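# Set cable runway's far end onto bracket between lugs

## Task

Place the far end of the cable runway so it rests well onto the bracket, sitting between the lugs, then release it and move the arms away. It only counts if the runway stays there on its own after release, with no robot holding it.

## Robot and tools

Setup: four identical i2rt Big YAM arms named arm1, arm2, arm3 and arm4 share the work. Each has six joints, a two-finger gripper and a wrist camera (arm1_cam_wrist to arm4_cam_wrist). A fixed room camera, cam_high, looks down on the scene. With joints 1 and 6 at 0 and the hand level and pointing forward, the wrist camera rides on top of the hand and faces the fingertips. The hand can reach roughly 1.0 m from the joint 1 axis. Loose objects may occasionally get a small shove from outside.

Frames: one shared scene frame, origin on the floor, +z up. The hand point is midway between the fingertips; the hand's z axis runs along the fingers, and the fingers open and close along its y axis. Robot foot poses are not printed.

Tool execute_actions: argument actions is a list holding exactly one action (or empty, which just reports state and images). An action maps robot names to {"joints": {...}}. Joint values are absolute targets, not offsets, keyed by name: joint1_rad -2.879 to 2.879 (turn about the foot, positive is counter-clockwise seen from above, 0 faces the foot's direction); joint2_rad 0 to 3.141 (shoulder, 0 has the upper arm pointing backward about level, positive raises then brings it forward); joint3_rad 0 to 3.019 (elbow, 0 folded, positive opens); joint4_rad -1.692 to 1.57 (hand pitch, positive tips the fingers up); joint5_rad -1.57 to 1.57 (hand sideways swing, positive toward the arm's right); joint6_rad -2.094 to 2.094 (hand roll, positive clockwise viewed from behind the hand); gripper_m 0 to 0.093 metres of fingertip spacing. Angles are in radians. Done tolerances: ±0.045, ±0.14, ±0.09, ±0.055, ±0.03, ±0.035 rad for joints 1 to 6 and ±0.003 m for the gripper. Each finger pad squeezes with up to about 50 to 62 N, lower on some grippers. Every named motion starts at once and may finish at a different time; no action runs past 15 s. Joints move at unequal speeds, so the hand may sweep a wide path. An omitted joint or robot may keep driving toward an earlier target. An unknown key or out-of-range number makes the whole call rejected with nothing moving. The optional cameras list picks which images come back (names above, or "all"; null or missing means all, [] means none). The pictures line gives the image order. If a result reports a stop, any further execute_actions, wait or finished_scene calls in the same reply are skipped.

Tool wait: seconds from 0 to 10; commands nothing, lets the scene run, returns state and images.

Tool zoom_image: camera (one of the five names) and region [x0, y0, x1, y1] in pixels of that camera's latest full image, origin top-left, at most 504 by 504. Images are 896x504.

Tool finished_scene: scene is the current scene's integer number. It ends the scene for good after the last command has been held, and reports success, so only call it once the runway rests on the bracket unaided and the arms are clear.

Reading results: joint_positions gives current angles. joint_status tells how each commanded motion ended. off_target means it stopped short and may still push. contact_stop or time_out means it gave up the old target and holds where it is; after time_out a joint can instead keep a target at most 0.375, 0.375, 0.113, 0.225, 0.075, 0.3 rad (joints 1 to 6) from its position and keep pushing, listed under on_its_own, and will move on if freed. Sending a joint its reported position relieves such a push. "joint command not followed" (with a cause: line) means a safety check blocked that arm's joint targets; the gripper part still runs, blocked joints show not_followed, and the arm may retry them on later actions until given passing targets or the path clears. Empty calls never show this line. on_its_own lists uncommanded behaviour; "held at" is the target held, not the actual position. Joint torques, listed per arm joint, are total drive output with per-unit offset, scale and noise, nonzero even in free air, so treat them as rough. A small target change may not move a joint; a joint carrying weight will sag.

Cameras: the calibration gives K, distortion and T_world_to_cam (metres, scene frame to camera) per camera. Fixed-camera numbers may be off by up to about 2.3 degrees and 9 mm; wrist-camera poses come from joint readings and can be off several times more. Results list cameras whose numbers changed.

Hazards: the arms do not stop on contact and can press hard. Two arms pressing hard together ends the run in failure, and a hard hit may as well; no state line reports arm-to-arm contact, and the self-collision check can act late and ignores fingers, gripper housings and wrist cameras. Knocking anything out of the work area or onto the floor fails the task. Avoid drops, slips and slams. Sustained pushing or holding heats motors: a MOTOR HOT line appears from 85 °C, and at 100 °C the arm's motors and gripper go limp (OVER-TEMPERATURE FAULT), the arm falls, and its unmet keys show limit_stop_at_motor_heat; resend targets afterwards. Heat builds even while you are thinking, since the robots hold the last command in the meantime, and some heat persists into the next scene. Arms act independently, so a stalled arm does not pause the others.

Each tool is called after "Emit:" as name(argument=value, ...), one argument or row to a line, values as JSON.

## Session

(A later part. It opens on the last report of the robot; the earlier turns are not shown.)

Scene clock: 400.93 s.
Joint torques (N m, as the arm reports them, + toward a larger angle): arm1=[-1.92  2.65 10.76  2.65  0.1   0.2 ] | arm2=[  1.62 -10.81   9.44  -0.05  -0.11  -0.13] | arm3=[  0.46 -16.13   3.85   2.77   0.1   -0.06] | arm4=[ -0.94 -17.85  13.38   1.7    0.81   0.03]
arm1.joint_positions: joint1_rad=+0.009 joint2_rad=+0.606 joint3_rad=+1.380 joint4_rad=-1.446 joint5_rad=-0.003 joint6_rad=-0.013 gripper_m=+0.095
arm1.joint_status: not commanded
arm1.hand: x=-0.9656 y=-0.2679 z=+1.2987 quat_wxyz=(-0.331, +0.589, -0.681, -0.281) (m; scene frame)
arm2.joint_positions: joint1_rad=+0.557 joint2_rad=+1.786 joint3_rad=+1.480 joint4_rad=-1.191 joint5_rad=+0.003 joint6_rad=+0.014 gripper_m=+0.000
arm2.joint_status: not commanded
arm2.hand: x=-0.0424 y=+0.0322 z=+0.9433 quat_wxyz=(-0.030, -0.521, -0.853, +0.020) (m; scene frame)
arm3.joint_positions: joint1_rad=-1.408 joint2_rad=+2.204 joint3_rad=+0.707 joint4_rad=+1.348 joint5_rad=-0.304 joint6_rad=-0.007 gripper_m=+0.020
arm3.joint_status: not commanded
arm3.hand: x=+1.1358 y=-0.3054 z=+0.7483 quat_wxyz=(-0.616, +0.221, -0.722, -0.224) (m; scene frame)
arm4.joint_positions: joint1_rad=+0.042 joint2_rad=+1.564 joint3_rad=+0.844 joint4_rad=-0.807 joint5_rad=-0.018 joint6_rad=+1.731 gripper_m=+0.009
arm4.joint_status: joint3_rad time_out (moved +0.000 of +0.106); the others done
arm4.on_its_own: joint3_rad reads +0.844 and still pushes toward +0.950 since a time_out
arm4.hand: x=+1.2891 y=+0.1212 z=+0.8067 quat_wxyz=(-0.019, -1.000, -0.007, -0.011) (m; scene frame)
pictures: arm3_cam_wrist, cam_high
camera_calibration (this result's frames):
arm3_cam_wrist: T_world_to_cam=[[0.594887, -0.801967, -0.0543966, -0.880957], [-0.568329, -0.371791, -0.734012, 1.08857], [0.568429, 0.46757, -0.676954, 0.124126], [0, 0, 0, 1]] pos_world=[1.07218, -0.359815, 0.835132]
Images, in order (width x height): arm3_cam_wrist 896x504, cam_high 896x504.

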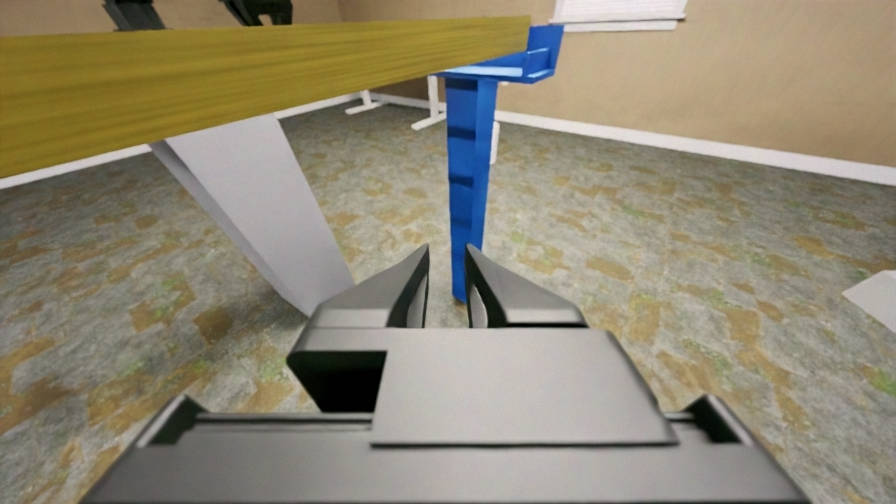

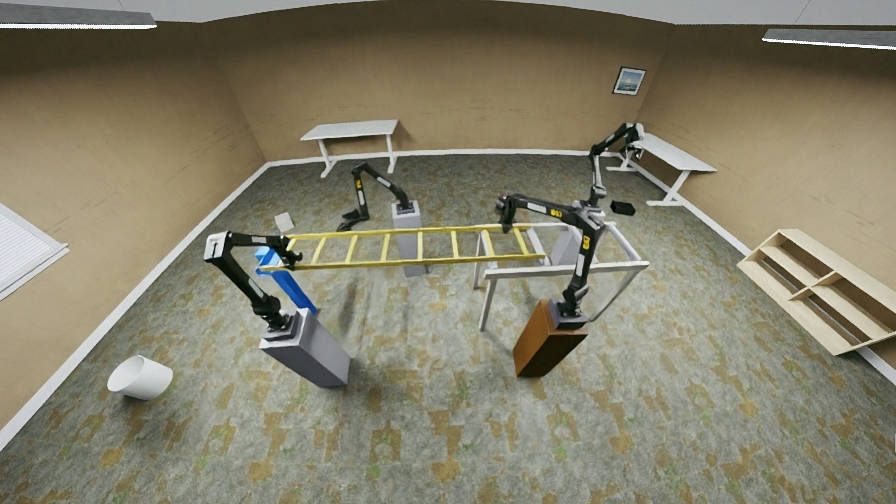

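Emit:
execute_actions(
  actions=[
    {"arm4":{"joints":{"joint2_rad":1.56}}},
  ],
  cameras=["arm3_cam_wrist","cam_high"],
)

Emit:
zoom_image(
  camera="arm3_cam_wrist",
  region=[200, 0, 600, 120],
)

Emit:
zoom_image(
  camera="cam_high",
  region=[240, 220, 340, 290],
)

Scene clock: 406.27 s.
Joint torques (N m, as the arm reports them, + toward a larger angle): arm1=[-1.9   2.68 10.74  2.64  0.1   0.2 ] | arm2=[  1.24 -11.09   9.43  -0.05  -0.11  -0.16] | arm3=[  0.4  -16.05   3.85   2.78   0.1   -0.06] | arm4=[ -1.02 -10.2   13.38   1.75   0.83   0.03]
arm1.joint_positions: joint1_rad=+0.009 joint2_rad=+0.606 joint3_rad=+1.380 joint4_rad=-1.446 joint5_rad=-0.003 joint6_rad=-0.013 gripper_m=+0.095
arm1.joint_status: not commanded
arm1.hand: x=-0.9656 y=-0.2679 z=+1.2987 quat_wxyz=(-0.331, +0.589, -0.681, -0.281) (m; scene frame)
arm2.joint_positions: joint1_rad=+0.557 joint2_rad=+1.786 joint3_rad=+1.480 joint4_rad=-1.191 joint5_rad=+0.003 joint6_rad=+0.014 gripper_m=+0.000
arm2.joint_status: not commanded
arm2.hand: x=-0.0424 y=+0.0322 z=+0.9433 quat_wxyz=(-0.030, -0.521, -0.853, +0.020) (m; scene frame)
arm3.joint_positions: joint1_rad=-1.408 joint2_rad=+2.204 joint3_rad=+0.707 joint4_rad=+1.348 joint5_rad=-0.304 joint6_rad=-0.007 gripper_m=+0.020
arm3.joint_status: not commanded
arm3.hand: x=+1.1358 y=-0.3054 z=+0.7483 quat_wxyz=(-0.616, +0.221, -0.722, -0.224) (m; scene frame)
arm4.joint_positions: joint1_rad=+0.042 joint2_rad=+1.570 joint3_rad=+0.844 joint4_rad=-0.808 joint5_rad=-0.018 joint6_rad=+1.731 gripper_m=+0.009
arm4.joint_status: all done
arm4.on_its_own: joint3_rad reads +0.844 and still pushes toward +0.950 since a time_out
arm4.hand: x=+1.2889 y=+0.1222 z=+0.8045 quat_wxyz=(-0.015, -1.000, -0.007, -0.010) (m; scene frame)
pictures: arm3_cam_wrist, cam_high
camera_calibration (this result's frames):
arm3_cam_wrist: T_world_to_cam=[[0.594887, -0.801967, -0.0543966, -0.880957], [-0.568329, -0.371791, -0.734012, 1.08857], [0.568429, 0.46757, -0.676954, 0.124126], [0, 0, 0, 1]] pos_world=[1.07218, -0.359815, 0.835132]
Images, in order (width x height): arm3_cam_wrist 896x504, cam_high 896x504.

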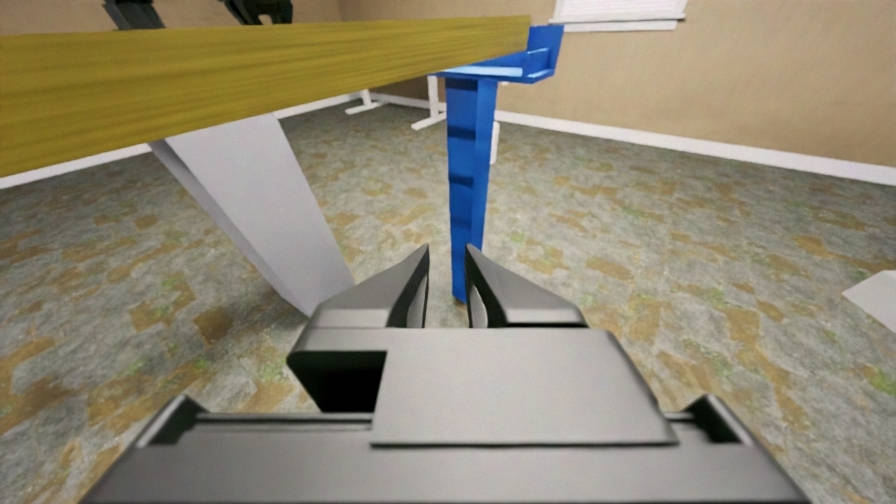

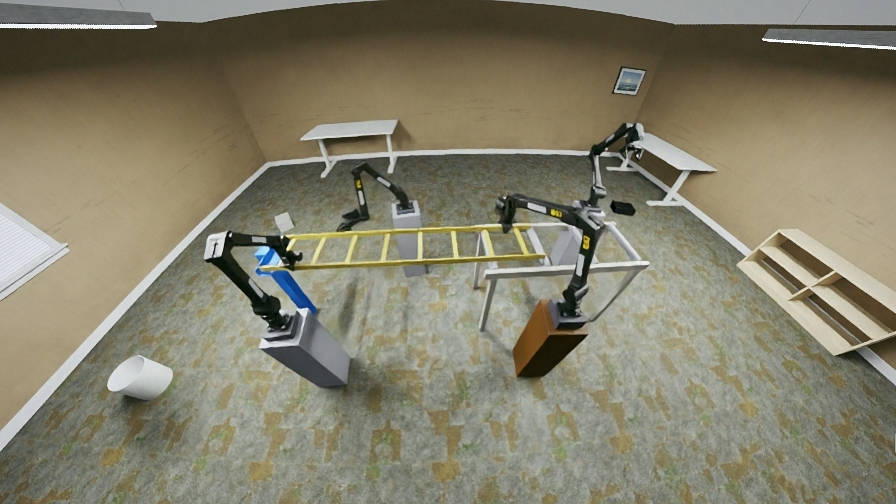

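Region (200, 0, 600, 120) of arm3_cam_wrist's 896x504 image, scaled by 1.260, with more detail than that image has; it fills the top 151 rows of this view, and the rest is white.

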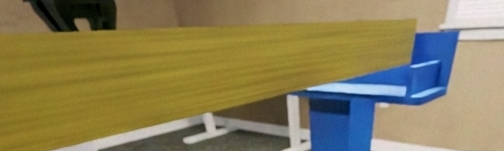

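Region (240, 220, 340, 290) of cam_high's 896x504 image, scaled by 5.040, with more detail than that image has; it fills the top 353 rows of this view, and the rest is white.

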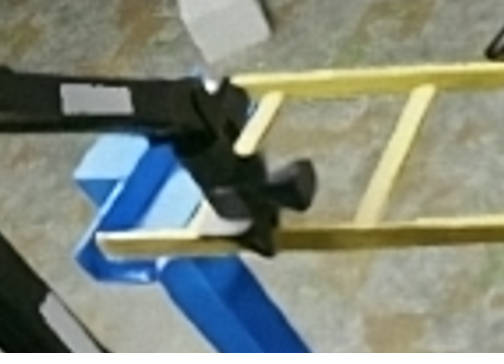

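Emit:
execute_actions(
  actions=[
    {"arm4":{"joints":{"joint2_rad":1.5,"joint4_rad":-0.87}}},
  ],
  cameras=["arm3_cam_wrist","cam_high"],
)

Emit:
zoom_image(
  camera="arm3_cam_wrist",
  region=[200, 0, 600, 120],
)

Emit:
zoom_image(
  camera="cam_high",
  region=[240, 220, 340, 290],
)

Scene clock: 410.97 s.
Joint torques (N m, as the arm reports them, + toward a larger angle): arm1=[-1.94  2.65 10.75  2.65  0.1   0.2 ] | arm2=[  1.34 -11.07   9.42  -0.09  -0.13  -0.15] | arm3=[  0.39 -16.08   3.86   2.78   0.1   -0.07] | arm4=[ -0.99 -15.24  13.09  -1.48   0.84   0.02]
arm1.joint_positions: joint1_rad=+0.009 joint2_rad=+0.606 joint3_rad=+1.380 joint4_rad=-1.446 joint5_rad=-0.003 joint6_rad=-0.013 gripper_m=+0.095
arm1.joint_status: not commanded
arm1.hand: x=-0.9656 y=-0.2679 z=+1.2987 quat_wxyz=(-0.331, +0.589, -0.681, -0.281) (m; scene frame)
arm2.joint_positions: joint1_rad=+0.557 joint2_rad=+1.786 joint3_rad=+1.480 joint4_rad=-1.191 joint5_rad=+0.003 joint6_rad=+0.014 gripper_m=+0.000
arm2.joint_status: not commanded
arm2.hand: x=-0.0424 y=+0.0322 z=+0.9433 quat_wxyz=(-0.030, -0.521, -0.853, +0.020) (m; scene frame)
arm3.joint_positions: joint1_rad=-1.408 joint2_rad=+2.204 joint3_rad=+0.707 joint4_rad=+1.348 joint5_rad=-0.304 joint6_rad=-0.007 gripper_m=+0.020
arm3.joint_status: not commanded
arm3.hand: x=+1.1358 y=-0.3054 z=+0.7483 quat_wxyz=(-0.616, +0.221, -0.722, -0.224) (m; scene frame)
arm4.joint_positions: joint1_rad=+0.042 joint2_rad=+1.571 joint3_rad=+0.848 joint4_rad=-0.824 joint5_rad=-0.019 joint6_rad=+1.731 gripper_m=+0.009
arm4.joint_status: all done
arm4.on_its_own: joint3_rad reads +0.848 and still pushes toward +0.950 since a time_out
arm4.hand: x=+1.2886 y=+0.1244 z=+0.8051 quat_wxyz=(-0.009, -1.000, -0.007, -0.009) (m; scene frame)
pictures: arm3_cam_wrist, cam_high
camera_calibration (this result's frames):
arm3_cam_wrist: T_world_to_cam=[[0.594887, -0.801967, -0.0543966, -0.880957], [-0.568329, -0.371791, -0.734012, 1.08857], [0.568429, 0.46757, -0.676954, 0.124126], [0, 0, 0, 1]] pos_world=[1.07218, -0.359815, 0.835132]
Images, in order (width x height): arm3_cam_wrist 896x504, cam_high 896x504.

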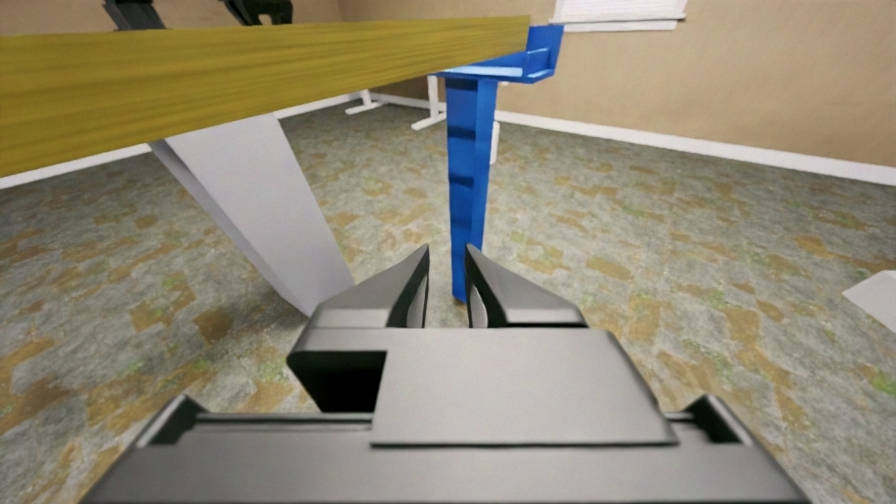

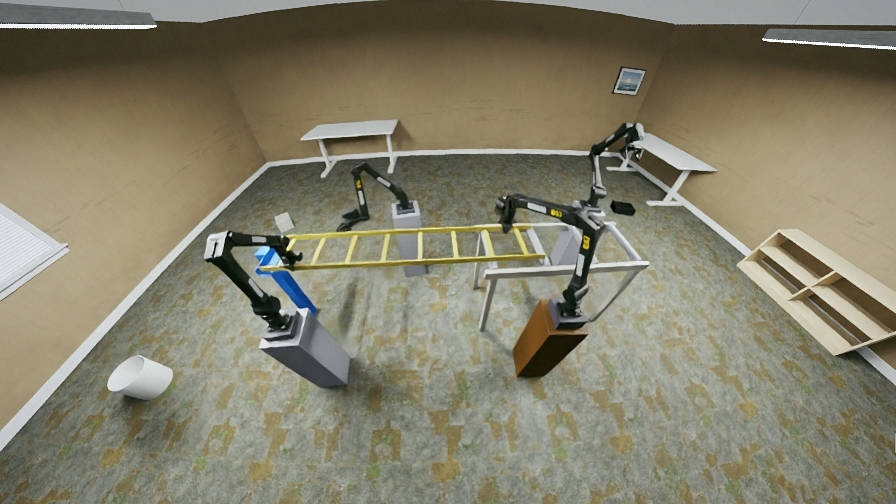

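Region (200, 0, 600, 120) of arm3_cam_wrist's 896x504 image, scaled by 1.260, with more detail than that image has; it fills the top 151 rows of this view, and the rest is white.

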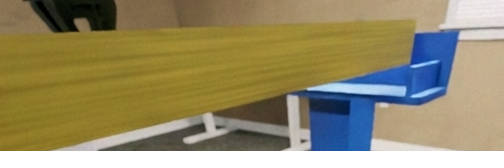

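Region (240, 220, 340, 290) of cam_high's 896x504 image, scaled by 5.040, with more detail than that image has; it fills the top 353 rows of this view, and the rest is white.

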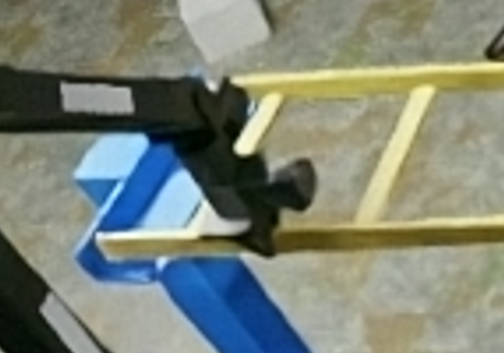

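More of the same; ease j3's outward push slightly.

Emit:
execute_actions(
  actions=[
    {"arm4":{"joints":{"joint3_rad":0.92,"joint4_rad":-0.9}}},
  ],
  cameras=["arm3_cam_wrist","cam_high"],
)

Emit:
zoom_image(
  camera="arm3_cam_wrist",
  region=[200, 0, 600, 120],
)

Emit:
zoom_image(
  camera="cam_high",
  region=[240, 220, 340, 290],
)

Scene clock: 415.03 s.
Joint torques (N m, as the arm reports them, + toward a larger angle): arm1=[-1.89  2.69 10.77  2.65  0.1   0.2 ] | arm2=[  1.64 -10.77   9.5   -0.04  -0.1   -0.14] | arm3=[  0.39 -16.09   3.85   2.78   0.1   -0.07] | arm4=[ -0.96 -15.27  10.8   -1.76   0.84   0.03]
arm1.joint_positions: joint1_rad=+0.009 joint2_rad=+0.606 joint3_rad=+1.380 joint4_rad=-1.446 joint5_rad=-0.003 joint6_rad=-0.013 gripper_m=+0.095
arm1.joint_status: not commanded
arm1.hand: x=-0.9656 y=-0.2679 z=+1.2987 quat_wxyz=(-0.331, +0.589, -0.681, -0.281) (m; scene frame)
arm2.joint_positions: joint1_rad=+0.557 joint2_rad=+1.786 joint3_rad=+1.480 joint4_rad=-1.191 joint5_rad=+0.003 joint6_rad=+0.014 gripper_m=+0.000
arm2.joint_status: not commanded
arm2.hand: x=-0.0424 y=+0.0322 z=+0.9433 quat_wxyz=(-0.030, -0.521, -0.853, +0.020) (m; scene frame)
arm3.joint_positions: joint1_rad=-1.408 joint2_rad=+2.204 joint3_rad=+0.707 joint4_rad=+1.348 joint5_rad=-0.304 joint6_rad=-0.007 gripper_m=+0.020
arm3.joint_status: not commanded
arm3.hand: x=+1.1358 y=-0.3054 z=+0.7483 quat_wxyz=(-0.616, +0.221, -0.722, -0.224) (m; scene frame)
arm4.joint_positions: joint1_rad=+0.042 joint2_rad=+1.571 joint3_rad=+0.848 joint4_rad=-0.847 joint5_rad=-0.019 joint6_rad=+1.731 gripper_m=+0.009
arm4.joint_status: all done
arm4.hand: x=+1.2876 y=+0.1300 z=+0.8049 quat_wxyz=(+0.003, -1.000, -0.007, -0.007) (m; scene frame)
pictures: arm3_cam_wrist, cam_high
camera_calibration (this result's frames):
arm3_cam_wrist: T_world_to_cam=[[0.594887, -0.801967, -0.0543966, -0.880957], [-0.568329, -0.371791, -0.734012, 1.08857], [0.568429, 0.46757, -0.676954, 0.124126], [0, 0, 0, 1]] pos_world=[1.07218, -0.359815, 0.835132]
Images, in order (width x height): arm3_cam_wrist 896x504, cam_high 896x504.

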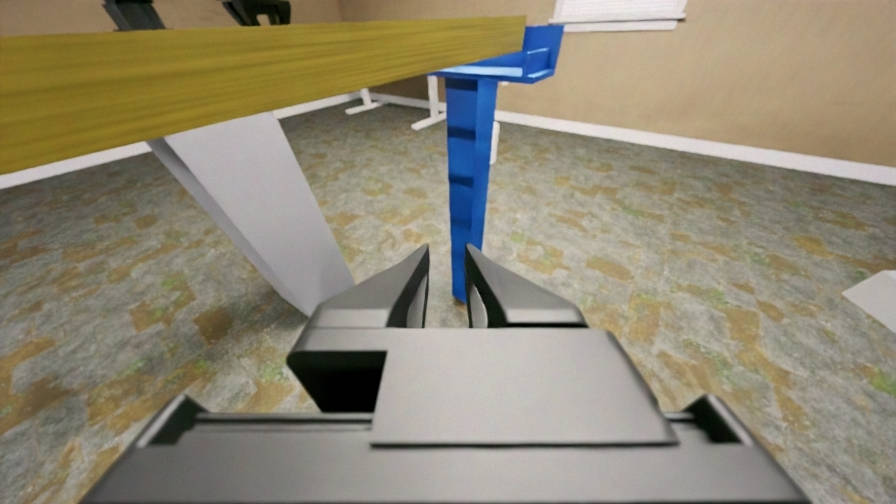

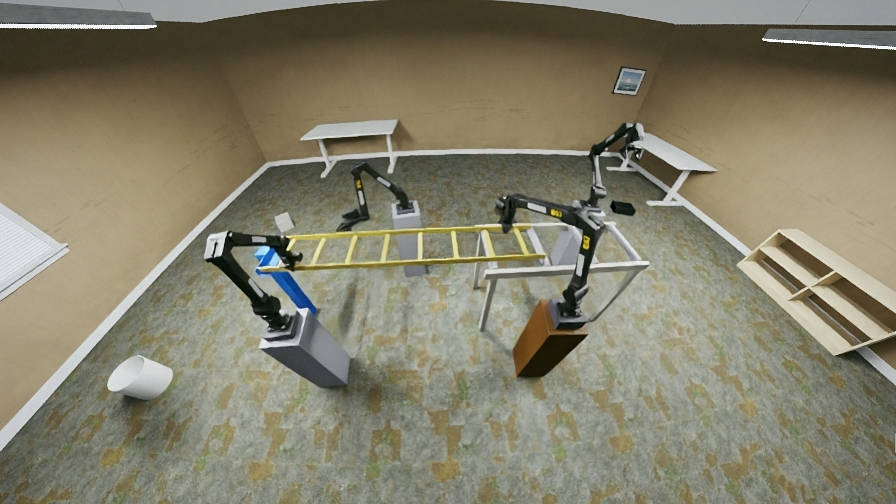

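Region (200, 0, 600, 120) of arm3_cam_wrist's 896x504 image, scaled by 1.260, with more detail than that image has; it fills the top 151 rows of this view, and the rest is white.

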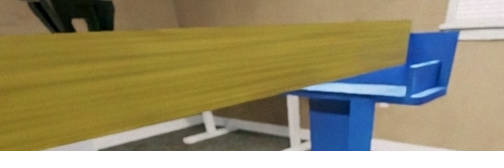

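Region (240, 220, 340, 290) of cam_high's 896x504 image, scaled by 5.040, with more detail than that image has; it fills the top 353 rows of this view, and the rest is white.

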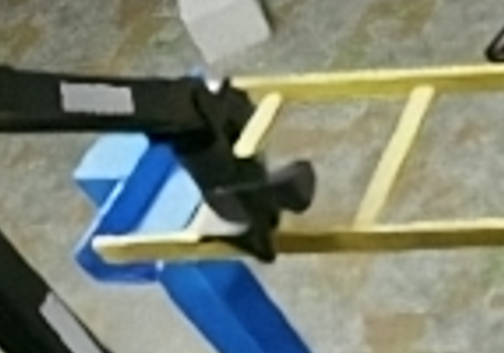

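Emit:
execute_actions(
  actions=[
    {"arm4":{"joints":{"joint2_rad":1.57,"joint4_rad":-0.85}}},
  ],
  cameras=["arm3_cam_wrist","cam_high"],
)

Emit:
zoom_image(
  camera="arm3_cam_wrist",
  region=[200, 0, 600, 120],
)

Emit:
zoom_image(
  camera="cam_high",
  region=[240, 220, 340, 290],
)

Scene clock: 418.73 s.
Joint torques (N m, as the arm reports them, + toward a larger angle): arm1=[-1.89  2.65 10.74  2.67  0.1   0.2 ] | arm2=[  1.14 -11.16   9.37  -0.12  -0.13  -0.15] | arm3=[  0.45 -16.04   3.84   2.77   0.1   -0.06] | arm4=[-0.94 -9.98 10.8  -0.05  0.84  0.03]
arm1.joint_positions: joint1_rad=+0.009 joint2_rad=+0.606 joint3_rad=+1.380 joint4_rad=-1.446 joint5_rad=-0.003 joint6_rad=-0.013 gripper_m=+0.095
arm1.joint_status: not commanded
arm1.hand: x=-0.9656 y=-0.2679 z=+1.2987 quat_wxyz=(-0.331, +0.589, -0.681, -0.281) (m; scene frame)
arm2.joint_positions: joint1_rad=+0.557 joint2_rad=+1.786 joint3_rad=+1.480 joint4_rad=-1.191 joint5_rad=+0.003 joint6_rad=+0.014 gripper_m=+0.000
arm2.joint_status: not commanded
arm2.hand: x=-0.0424 y=+0.0322 z=+0.9433 quat_wxyz=(-0.030, -0.521, -0.853, +0.020) (m; scene frame)
arm3.joint_positions: joint1_rad=-1.408 joint2_rad=+2.204 joint3_rad=+0.707 joint4_rad=+1.348 joint5_rad=-0.304 joint6_rad=-0.007 gripper_m=+0.020
arm3.joint_status: not commanded
arm3.hand: x=+1.1358 y=-0.3054 z=+0.7483 quat_wxyz=(-0.616, +0.221, -0.722, -0.224) (m; scene frame)
arm4.joint_positions: joint1_rad=+0.042 joint2_rad=+1.575 joint3_rad=+0.848 joint4_rad=-0.847 joint5_rad=-0.019 joint6_rad=+1.731 gripper_m=+0.009
arm4.joint_status: all done
arm4.hand: x=+1.2876 y=+0.1304 z=+0.8036 quat_wxyz=(+0.005, -1.000, -0.006, -0.007) (m; scene frame)
pictures: arm3_cam_wrist, cam_high
camera_calibration (this result's frames):
arm3_cam_wrist: T_world_to_cam=[[0.594887, -0.801967, -0.0543966, -0.880957], [-0.568329, -0.371791, -0.734012, 1.08857], [0.568429, 0.46757, -0.676954, 0.124126], [0, 0, 0, 1]] pos_world=[1.07218, -0.359815, 0.835132]
Images, in order (width x height): arm3_cam_wrist 896x504, cam_high 896x504.

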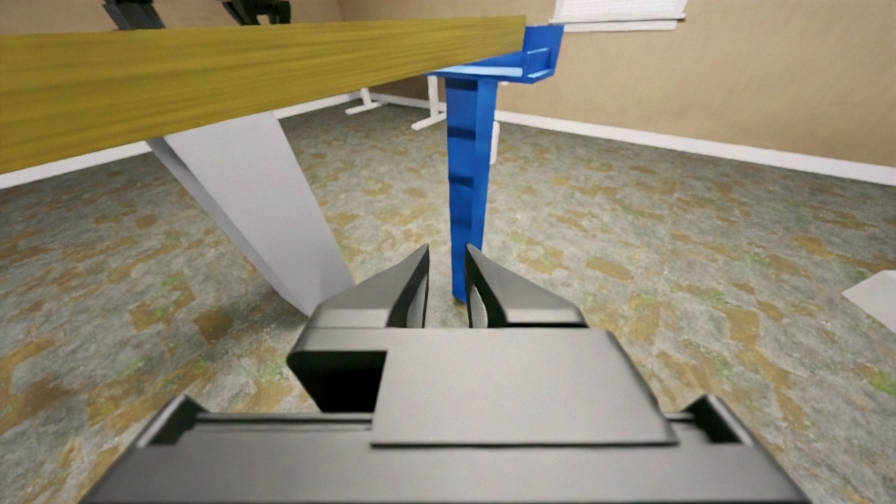

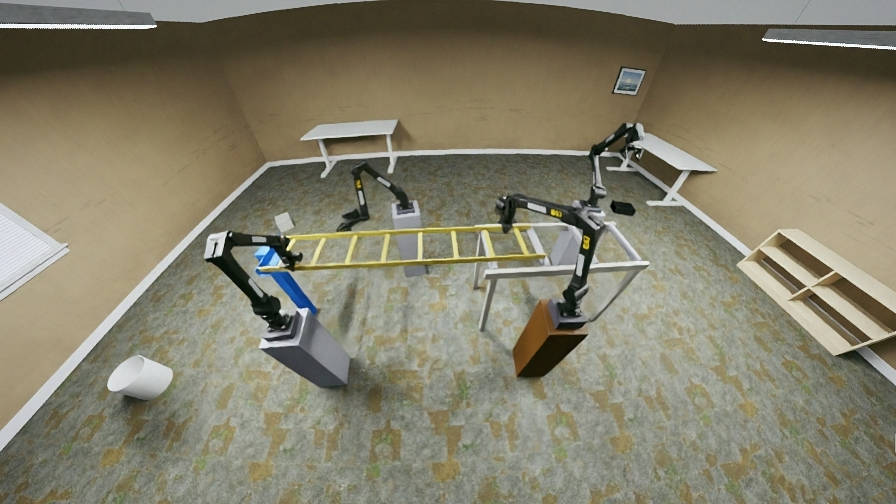

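Region (200, 0, 600, 120) of arm3_cam_wrist's 896x504 image, scaled by 1.260, with more detail than that image has; it fills the top 151 rows of this view, and the rest is white.

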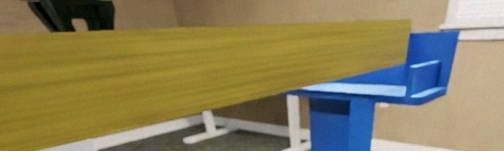

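Region (240, 220, 340, 290) of cam_high's 896x504 image, scaled by 5.040, with more detail than that image has; it fills the top 353 rows of this view, and the rest is white.

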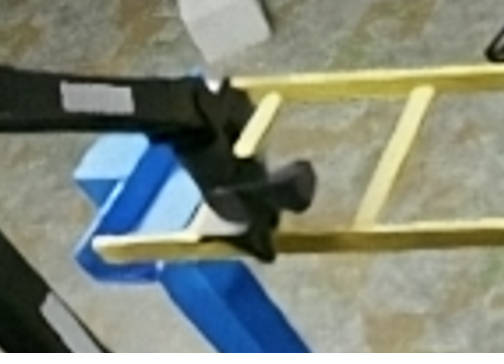

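Emit:
execute_actions(
  actions=[
    {"arm4":{"joints":{"joint2_rad":1.52,"joint4_rad":-0.925}}},
  ],
  cameras=["arm3_cam_wrist","cam_high"],
)

Emit:
zoom_image(
  camera="arm3_cam_wrist",
  region=[200, 0, 600, 120],
)

Emit:
zoom_image(
  camera="cam_high",
  region=[240, 220, 340, 290],
)

Scene clock: 424.37 s.
Joint torques (N m, as the arm reports them, + toward a larger angle): arm1=[-1.91  2.62 10.75  2.64  0.1   0.2 ] | arm2=[  1.26 -10.41   9.45  -0.16  -0.12  -0.14] | arm3=[  0.43 -16.04   3.85   2.77   0.1   -0.06] | arm4=[ -0.94 -13.93  10.64  -2.43   0.84   0.03]
arm1.joint_positions: joint1_rad=+0.009 joint2_rad=+0.606 joint3_rad=+1.380 joint4_rad=-1.446 joint5_rad=-0.003 joint6_rad=-0.013 gripper_m=+0.095
arm1.joint_status: not commanded
arm1.hand: x=-0.9656 y=-0.2679 z=+1.2987 quat_wxyz=(-0.331, +0.589, -0.681, -0.281) (m; scene frame)
arm2.joint_positions: joint1_rad=+0.557 joint2_rad=+1.786 joint3_rad=+1.480 joint4_rad=-1.191 joint5_rad=+0.003 joint6_rad=+0.014 gripper_m=+0.000
arm2.joint_status: not commanded
arm2.hand: x=-0.0424 y=+0.0322 z=+0.9433 quat_wxyz=(-0.030, -0.521, -0.853, +0.020) (m; scene frame)
arm3.joint_positions: joint1_rad=-1.408 joint2_rad=+2.204 joint3_rad=+0.707 joint4_rad=+1.348 joint5_rad=-0.304 joint6_rad=-0.007 gripper_m=+0.020
arm3.joint_status: not commanded
arm3.hand: x=+1.1358 y=-0.3054 z=+0.7483 quat_wxyz=(-0.616, +0.221, -0.722, -0.224) (m; scene frame)
arm4.joint_positions: joint1_rad=+0.042 joint2_rad=+1.575 joint3_rad=+0.849 joint4_rad=-0.854 joint5_rad=-0.019 joint6_rad=+1.731 gripper_m=+0.009
arm4.joint_status: joint4_rad time_out (moved -0.007 of -0.078); the others done
arm4.on_its_own: joint4_rad reads -0.854 and still pushes toward -0.925 since a time_out
arm4.hand: x=+1.2875 y=+0.1311 z=+0.8041 quat_wxyz=(+0.007, -1.000, -0.006, -0.006) (m; scene frame)
pictures: arm3_cam_wrist, cam_high
camera_calibration (this result's frames):
arm3_cam_wrist: T_world_to_cam=[[0.594887, -0.801967, -0.0543966, -0.880957], [-0.568329, -0.371791, -0.734012, 1.08857], [0.568429, 0.46757, -0.676954, 0.124126], [0, 0, 0, 1]] pos_world=[1.07218, -0.359815, 0.835132]
Images, in order (width x height): arm3_cam_wrist 896x504, cam_high 896x504.

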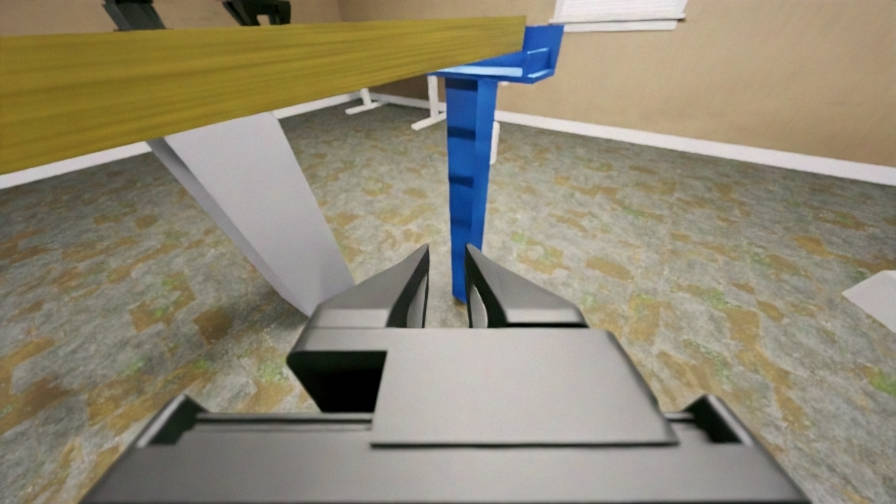

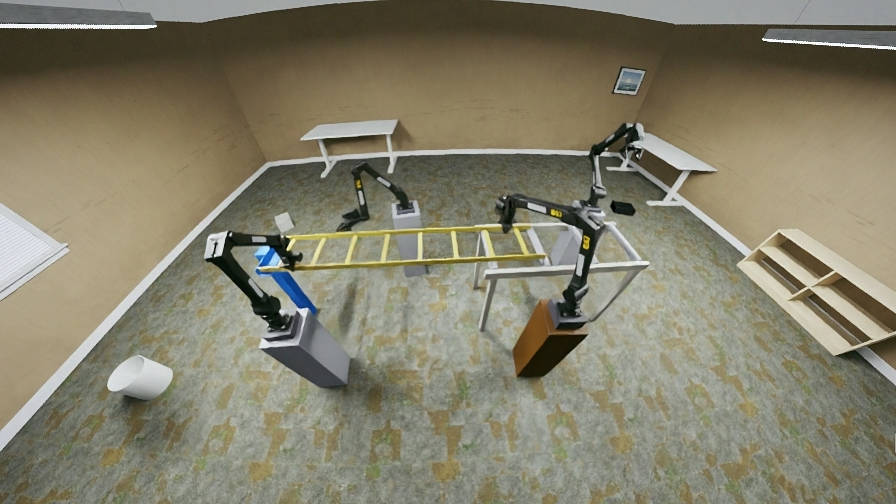

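Region (200, 0, 600, 120) of arm3_cam_wrist's 896x504 image, scaled by 1.260, with more detail than that image has; it fills the top 151 rows of this view, and the rest is white.

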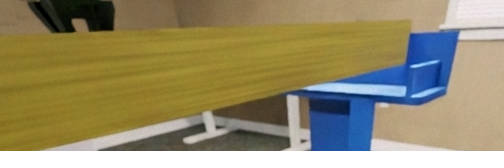

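Region (240, 220, 340, 290) of cam_high's 896x504 image, scaled by 5.040, with more detail than that image has; it fills the top 353 rows of this view, and the rest is white.

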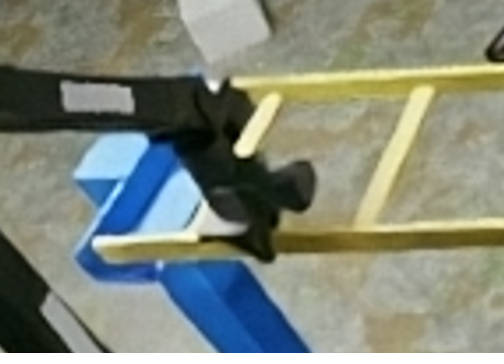

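Emit:
execute_actions(
  actions=[
    {"arm4":{"joints":{"joint2_rad":1.465,"joint3_rad":0.93}}},
  ],
  cameras=["arm3_cam_wrist"],
)

Emit:
zoom_image(
  camera="arm3_cam_wrist",
  region=[400, 0, 600, 100],
)

Scene clock: 427.47 s.
Joint torques (N m, as the arm reports them, + toward a larger angle): arm1=[-1.88  2.61 10.75  2.64  0.1   0.2 ] | arm2=[  1.27 -10.76   9.5   -0.01  -0.13  -0.15] | arm3=[  0.45 -16.08   3.85   2.76   0.1   -0.06] | arm4=[ -1.05 -18.49  11.33  -2.37   0.83   0.03]
arm1.joint_positions: joint1_rad=+0.009 joint2_rad=+0.606 joint3_rad=+1.380 joint4_rad=-1.446 joint5_rad=-0.003 joint6_rad=-0.013 gripper_m=+0.095
arm1.joint_status: not commanded
arm1.hand: x=-0.9656 y=-0.2679 z=+1.2987 quat_wxyz=(-0.331, +0.589, -0.681, -0.281) (m; scene frame)
arm2.joint_positions: joint1_rad=+0.557 joint2_rad=+1.786 joint3_rad=+1.480 joint4_rad=-1.191 joint5_rad=+0.003 joint6_rad=+0.014 gripper_m=+0.000
arm2.joint_status: not commanded
arm2.hand: x=-0.0424 y=+0.0322 z=+0.9433 quat_wxyz=(-0.030, -0.521, -0.853, +0.020) (m; scene frame)
arm3.joint_positions: joint1_rad=-1.408 joint2_rad=+2.204 joint3_rad=+0.707 joint4_rad=+1.348 joint5_rad=-0.304 joint6_rad=-0.007 gripper_m=+0.020
arm3.joint_status: not commanded
arm3.hand: x=+1.1358 y=-0.3054 z=+0.7483 quat_wxyz=(-0.616, +0.221, -0.722, -0.224) (m; scene frame)
arm4.joint_positions: joint1_rad=+0.042 joint2_rad=+1.575 joint3_rad=+0.851 joint4_rad=-0.855 joint5_rad=-0.019 joint6_rad=+1.731 gripper_m=+0.009
arm4.joint_status: all done
arm4.on_its_own: joint4_rad reads -0.855 and still pushes toward -0.925 since a time_out
arm4.hand: x=+1.2875 y=+0.1308 z=+0.8045 quat_wxyz=(+0.007, -1.000, -0.006, -0.006) (m; scene frame)
pictures: arm3_cam_wrist
camera_calibration (this result's frames):
arm3_cam_wrist: T_world_to_cam=[[0.594887, -0.801967, -0.0543966, -0.880957], [-0.568329, -0.371791, -0.734012, 1.08857], [0.568429, 0.46757, -0.676954, 0.124126], [0, 0, 0, 1]] pos_world=[1.07218, -0.359815, 0.835132]
Images, in order (width x height): arm3_cam_wrist 896x504.

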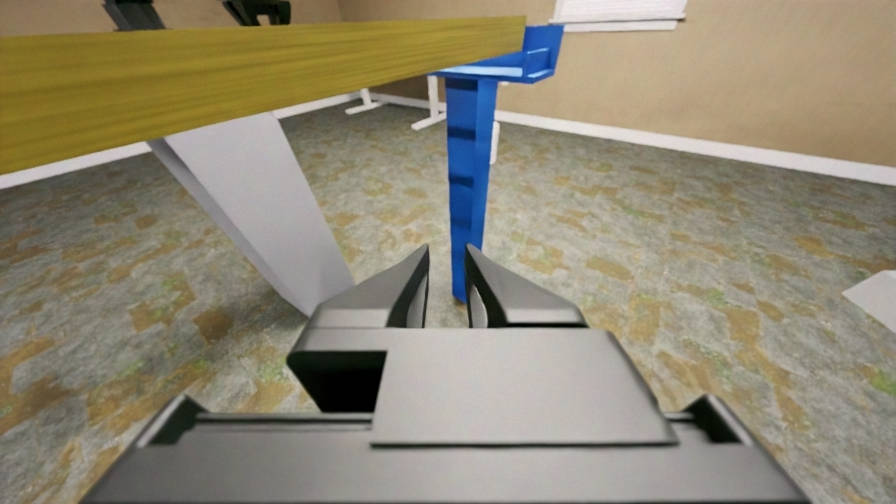

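Region (400, 0, 600, 100) of arm3_cam_wrist's 896x504 image, scaled by 2.520, with more detail than that image has.

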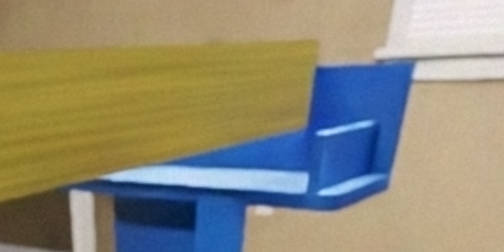

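Emit:
execute_actions(
  actions=[
    {"arm4":{"joints":{"joint4_rad":-0.79}}},
  ],
  cameras=["arm3_cam_wrist","cam_high"],
)

Emit:
zoom_image(
  camera="arm3_cam_wrist",
  region=[400, 0, 600, 100],
)

Emit:
zoom_image(
  camera="cam_high",
  region=[250, 240, 300, 290],
)

Scene clock: 443.77 s.
Joint torques (N m, as the arm reports them, + toward a larger angle): arm1=[-1.87  2.62 10.75  2.65  0.1   0.2 ] | arm2=[  1.32 -10.92   9.47  -0.07  -0.15  -0.15] | arm3=[  0.42 -16.07   3.86   2.76   0.1   -0.07] | arm4=[ -0.92 -18.28  11.33   1.98   0.83   0.03]
arm1.joint_positions: joint1_rad=+0.009 joint2_rad=+0.606 joint3_rad=+1.380 joint4_rad=-1.446 joint5_rad=-0.003 joint6_rad=-0.013 gripper_m=+0.095
arm1.joint_status: not commanded
arm1.hand: x=-0.9656 y=-0.2679 z=+1.2987 quat_wxyz=(-0.331, +0.589, -0.681, -0.281) (m; scene frame)
arm2.joint_positions: joint1_rad=+0.557 joint2_rad=+1.786 joint3_rad=+1.480 joint4_rad=-1.191 joint5_rad=+0.003 joint6_rad=+0.014 gripper_m=+0.000
arm2.joint_status: not commanded
arm2.hand: x=-0.0424 y=+0.0322 z=+0.9433 quat_wxyz=(-0.030, -0.521, -0.853, +0.020) (m; scene frame)
arm3.joint_positions: joint1_rad=-1.408 joint2_rad=+2.204 joint3_rad=+0.707 joint4_rad=+1.348 joint5_rad=-0.304 joint6_rad=-0.007 gripper_m=+0.020
arm3.joint_status: not commanded
arm3.hand: x=+1.1358 y=-0.3054 z=+0.7483 quat_wxyz=(-0.616, +0.221, -0.722, -0.224) (m; scene frame)
arm4.joint_positions: joint1_rad=+0.042 joint2_rad=+1.573 joint3_rad=+0.851 joint4_rad=-0.847 joint5_rad=-0.019 joint6_rad=+1.731 gripper_m=+0.009
arm4.joint_status: joint4_rad time_out (moved +0.008 of +0.065)
arm4.on_its_own: joint4_rad reads -0.847 and still pushes toward -0.790 since a time_out
arm4.hand: x=+1.2879 y=+0.1286 z=+0.8053 quat_wxyz=(+0.002, -1.000, -0.007, -0.007) (m; scene frame)
pictures: arm3_cam_wrist, cam_high
camera_calibration (this result's frames):
arm3_cam_wrist: T_world_to_cam=[[0.594887, -0.801967, -0.0543966, -0.880957], [-0.568329, -0.371791, -0.734012, 1.08857], [0.568429, 0.46757, -0.676954, 0.124126], [0, 0, 0, 1]] pos_world=[1.07218, -0.359815, 0.835132]
Images, in order (width x height): arm3_cam_wrist 896x504, cam_high 896x504.

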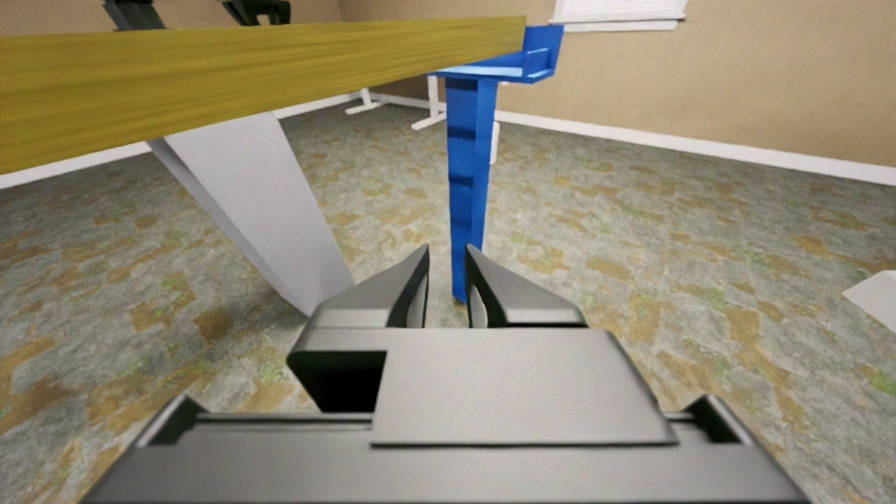

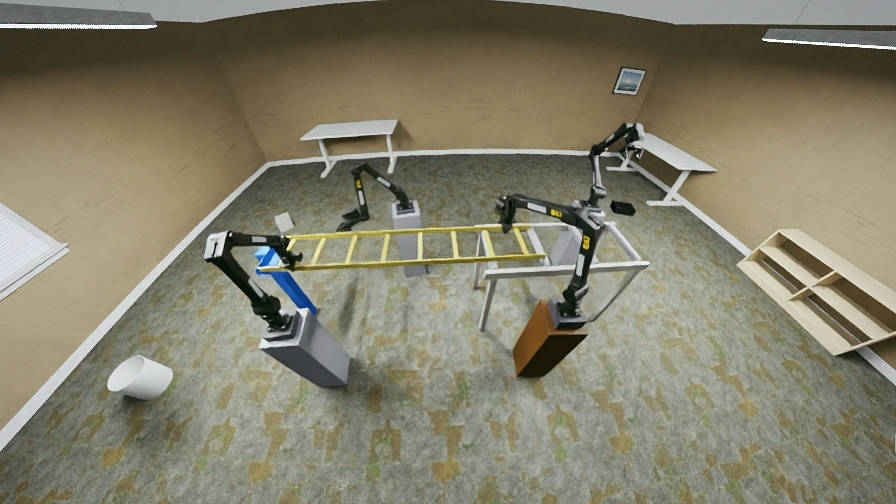

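Region (400, 0, 600, 100) of arm3_cam_wrist's 896x504 image, scaled by 2.520, with more detail than that image has.

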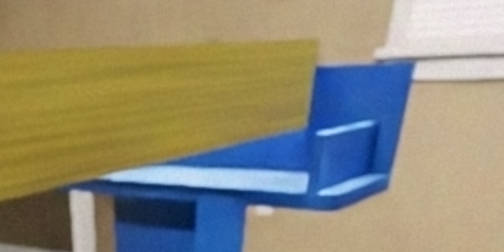

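Region (250, 240, 300, 290) of cam_high's 896x504 image, scaled by 10.080, with more detail than that image has.

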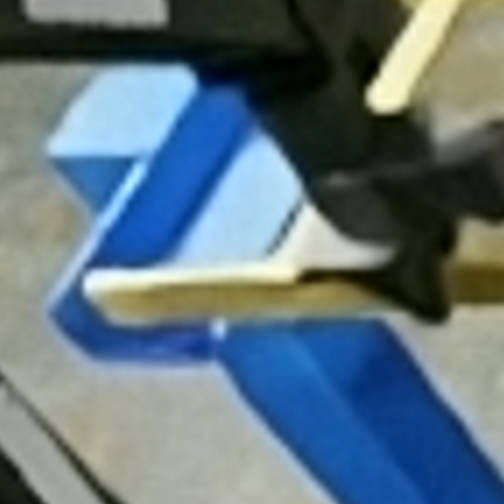

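Emit:
execute_actions(
  actions=[
    {"arm4":{"joints":{"joint3_rad":0.96,"joint4_rad":-0.71}}},
  ],
  cameras=["arm3_cam_wrist","cam_high"],
)

Emit:
zoom_image(
  camera="arm3_cam_wrist",
  region=[400, 0, 600, 100],
)

Emit:
zoom_image(
  camera="cam_high",
  region=[250, 240, 300, 290],
)

Scene clock: 449.70 s.
Joint torques (N m, as the arm reports them, + toward a larger angle): arm1=[-1.89  2.64 10.75  2.66  0.1   0.2 ] | arm2=[  1.27 -10.81   9.42   0.02  -0.15  -0.13] | arm3=[  0.41 -16.05   3.86   2.76   0.1   -0.06] | arm4=[ -0.89 -19.62  13.55   1.9    0.46  -0.06]
arm1.joint_positions: joint1_rad=+0.009 joint2_rad=+0.606 joint3_rad=+1.380 joint4_rad=-1.446 joint5_rad=-0.003 joint6_rad=-0.013 gripper_m=+0.095
arm1.joint_status: not commanded
arm1.hand: x=-0.9656 y=-0.2679 z=+1.2987 quat_wxyz=(-0.331, +0.589, -0.681, -0.281) (m; scene frame)
arm2.joint_positions: joint1_rad=+0.557 joint2_rad=+1.786 joint3_rad=+1.480 joint4_rad=-1.191 joint5_rad=+0.003 joint6_rad=+0.014 gripper_m=+0.000
arm2.joint_status: not commanded
arm2.hand: x=-0.0424 y=+0.0322 z=+0.9433 quat_wxyz=(-0.030, -0.521, -0.853, +0.020) (m; scene frame)
arm3.joint_positions: joint1_rad=-1.408 joint2_rad=+2.204 joint3_rad=+0.707 joint4_rad=+1.348 joint5_rad=-0.304 joint6_rad=-0.007 gripper_m=+0.020
arm3.joint_status: not commanded
arm3.hand: x=+1.1358 y=-0.3054 z=+0.7483 quat_wxyz=(-0.616, +0.221, -0.722, -0.224) (m; scene frame)
arm4.joint_positions: joint1_rad=+0.041 joint2_rad=+1.587 joint3_rad=+0.851 joint4_rad=-0.761 joint5_rad=-0.010 joint6_rad=+1.739 gripper_m=+0.009
arm4.joint_status: joint3_rad time_out (moved +0.000 of +0.109); the others done
arm4.on_its_own: joint3_rad reads +0.851 and still pushes toward +0.960 since a time_out
arm4.hand: x=+1.2894 y=+0.1092 z=+0.8008 quat_wxyz=(-0.034, -0.999, -0.002, -0.009) (m; scene frame)
pictures: arm3_cam_wrist, cam_high
camera_calibration (this result's frames):
arm3_cam_wrist: T_world_to_cam=[[0.594887, -0.801967, -0.0543966, -0.880957], [-0.568329, -0.371791, -0.734012, 1.08857], [0.568429, 0.46757, -0.676954, 0.124126], [0, 0, 0, 1]] pos_world=[1.07218, -0.359815, 0.835132]
Images, in order (width x height): arm3_cam_wrist 896x504, cam_high 896x504.

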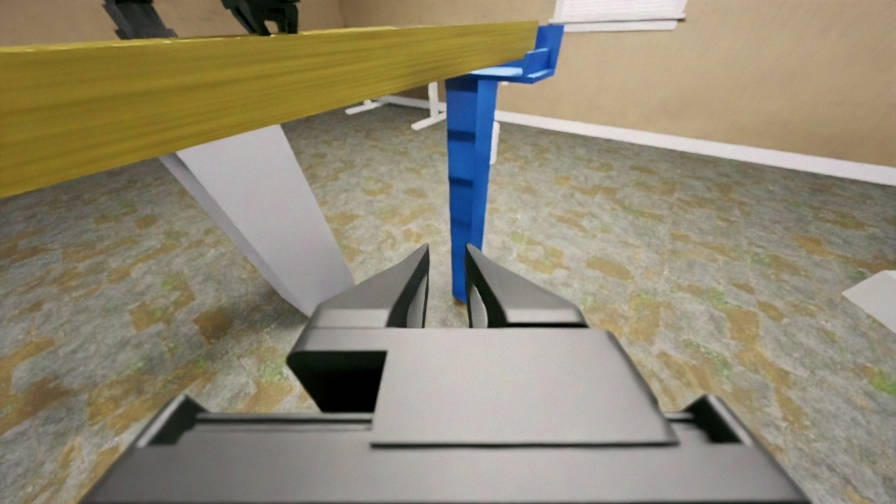

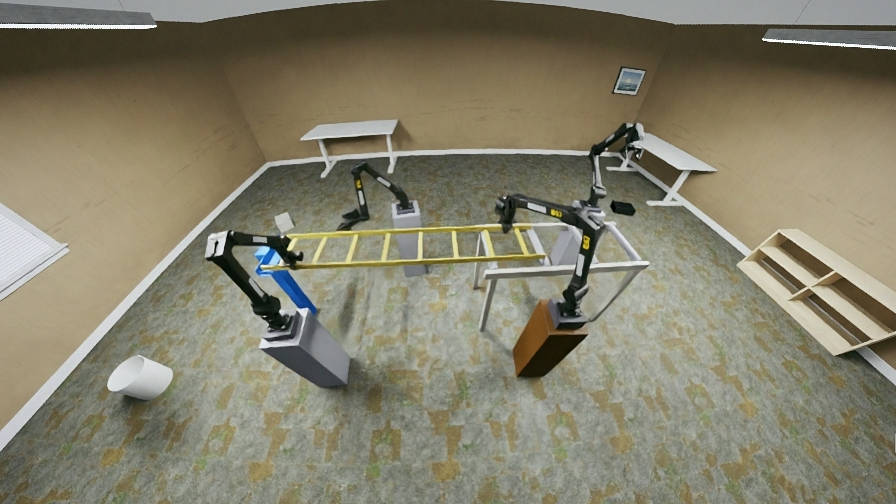

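Region (400, 0, 600, 100) of arm3_cam_wrist's 896x504 image, scaled by 2.520, with more detail than that image has.

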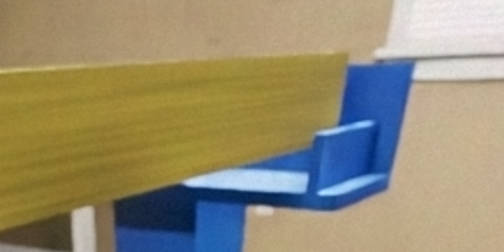

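Region (250, 240, 300, 290) of cam_high's 896x504 image, scaled by 10.080, with more detail than that image has.

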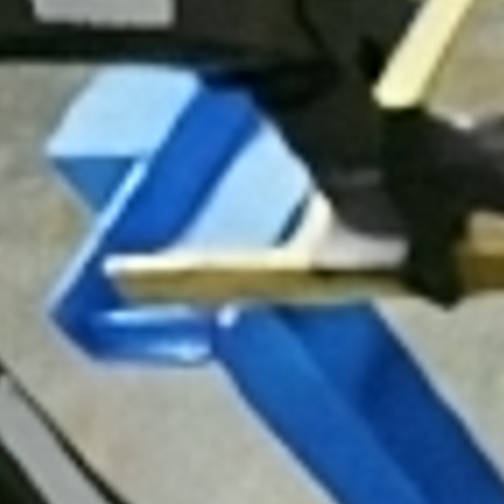

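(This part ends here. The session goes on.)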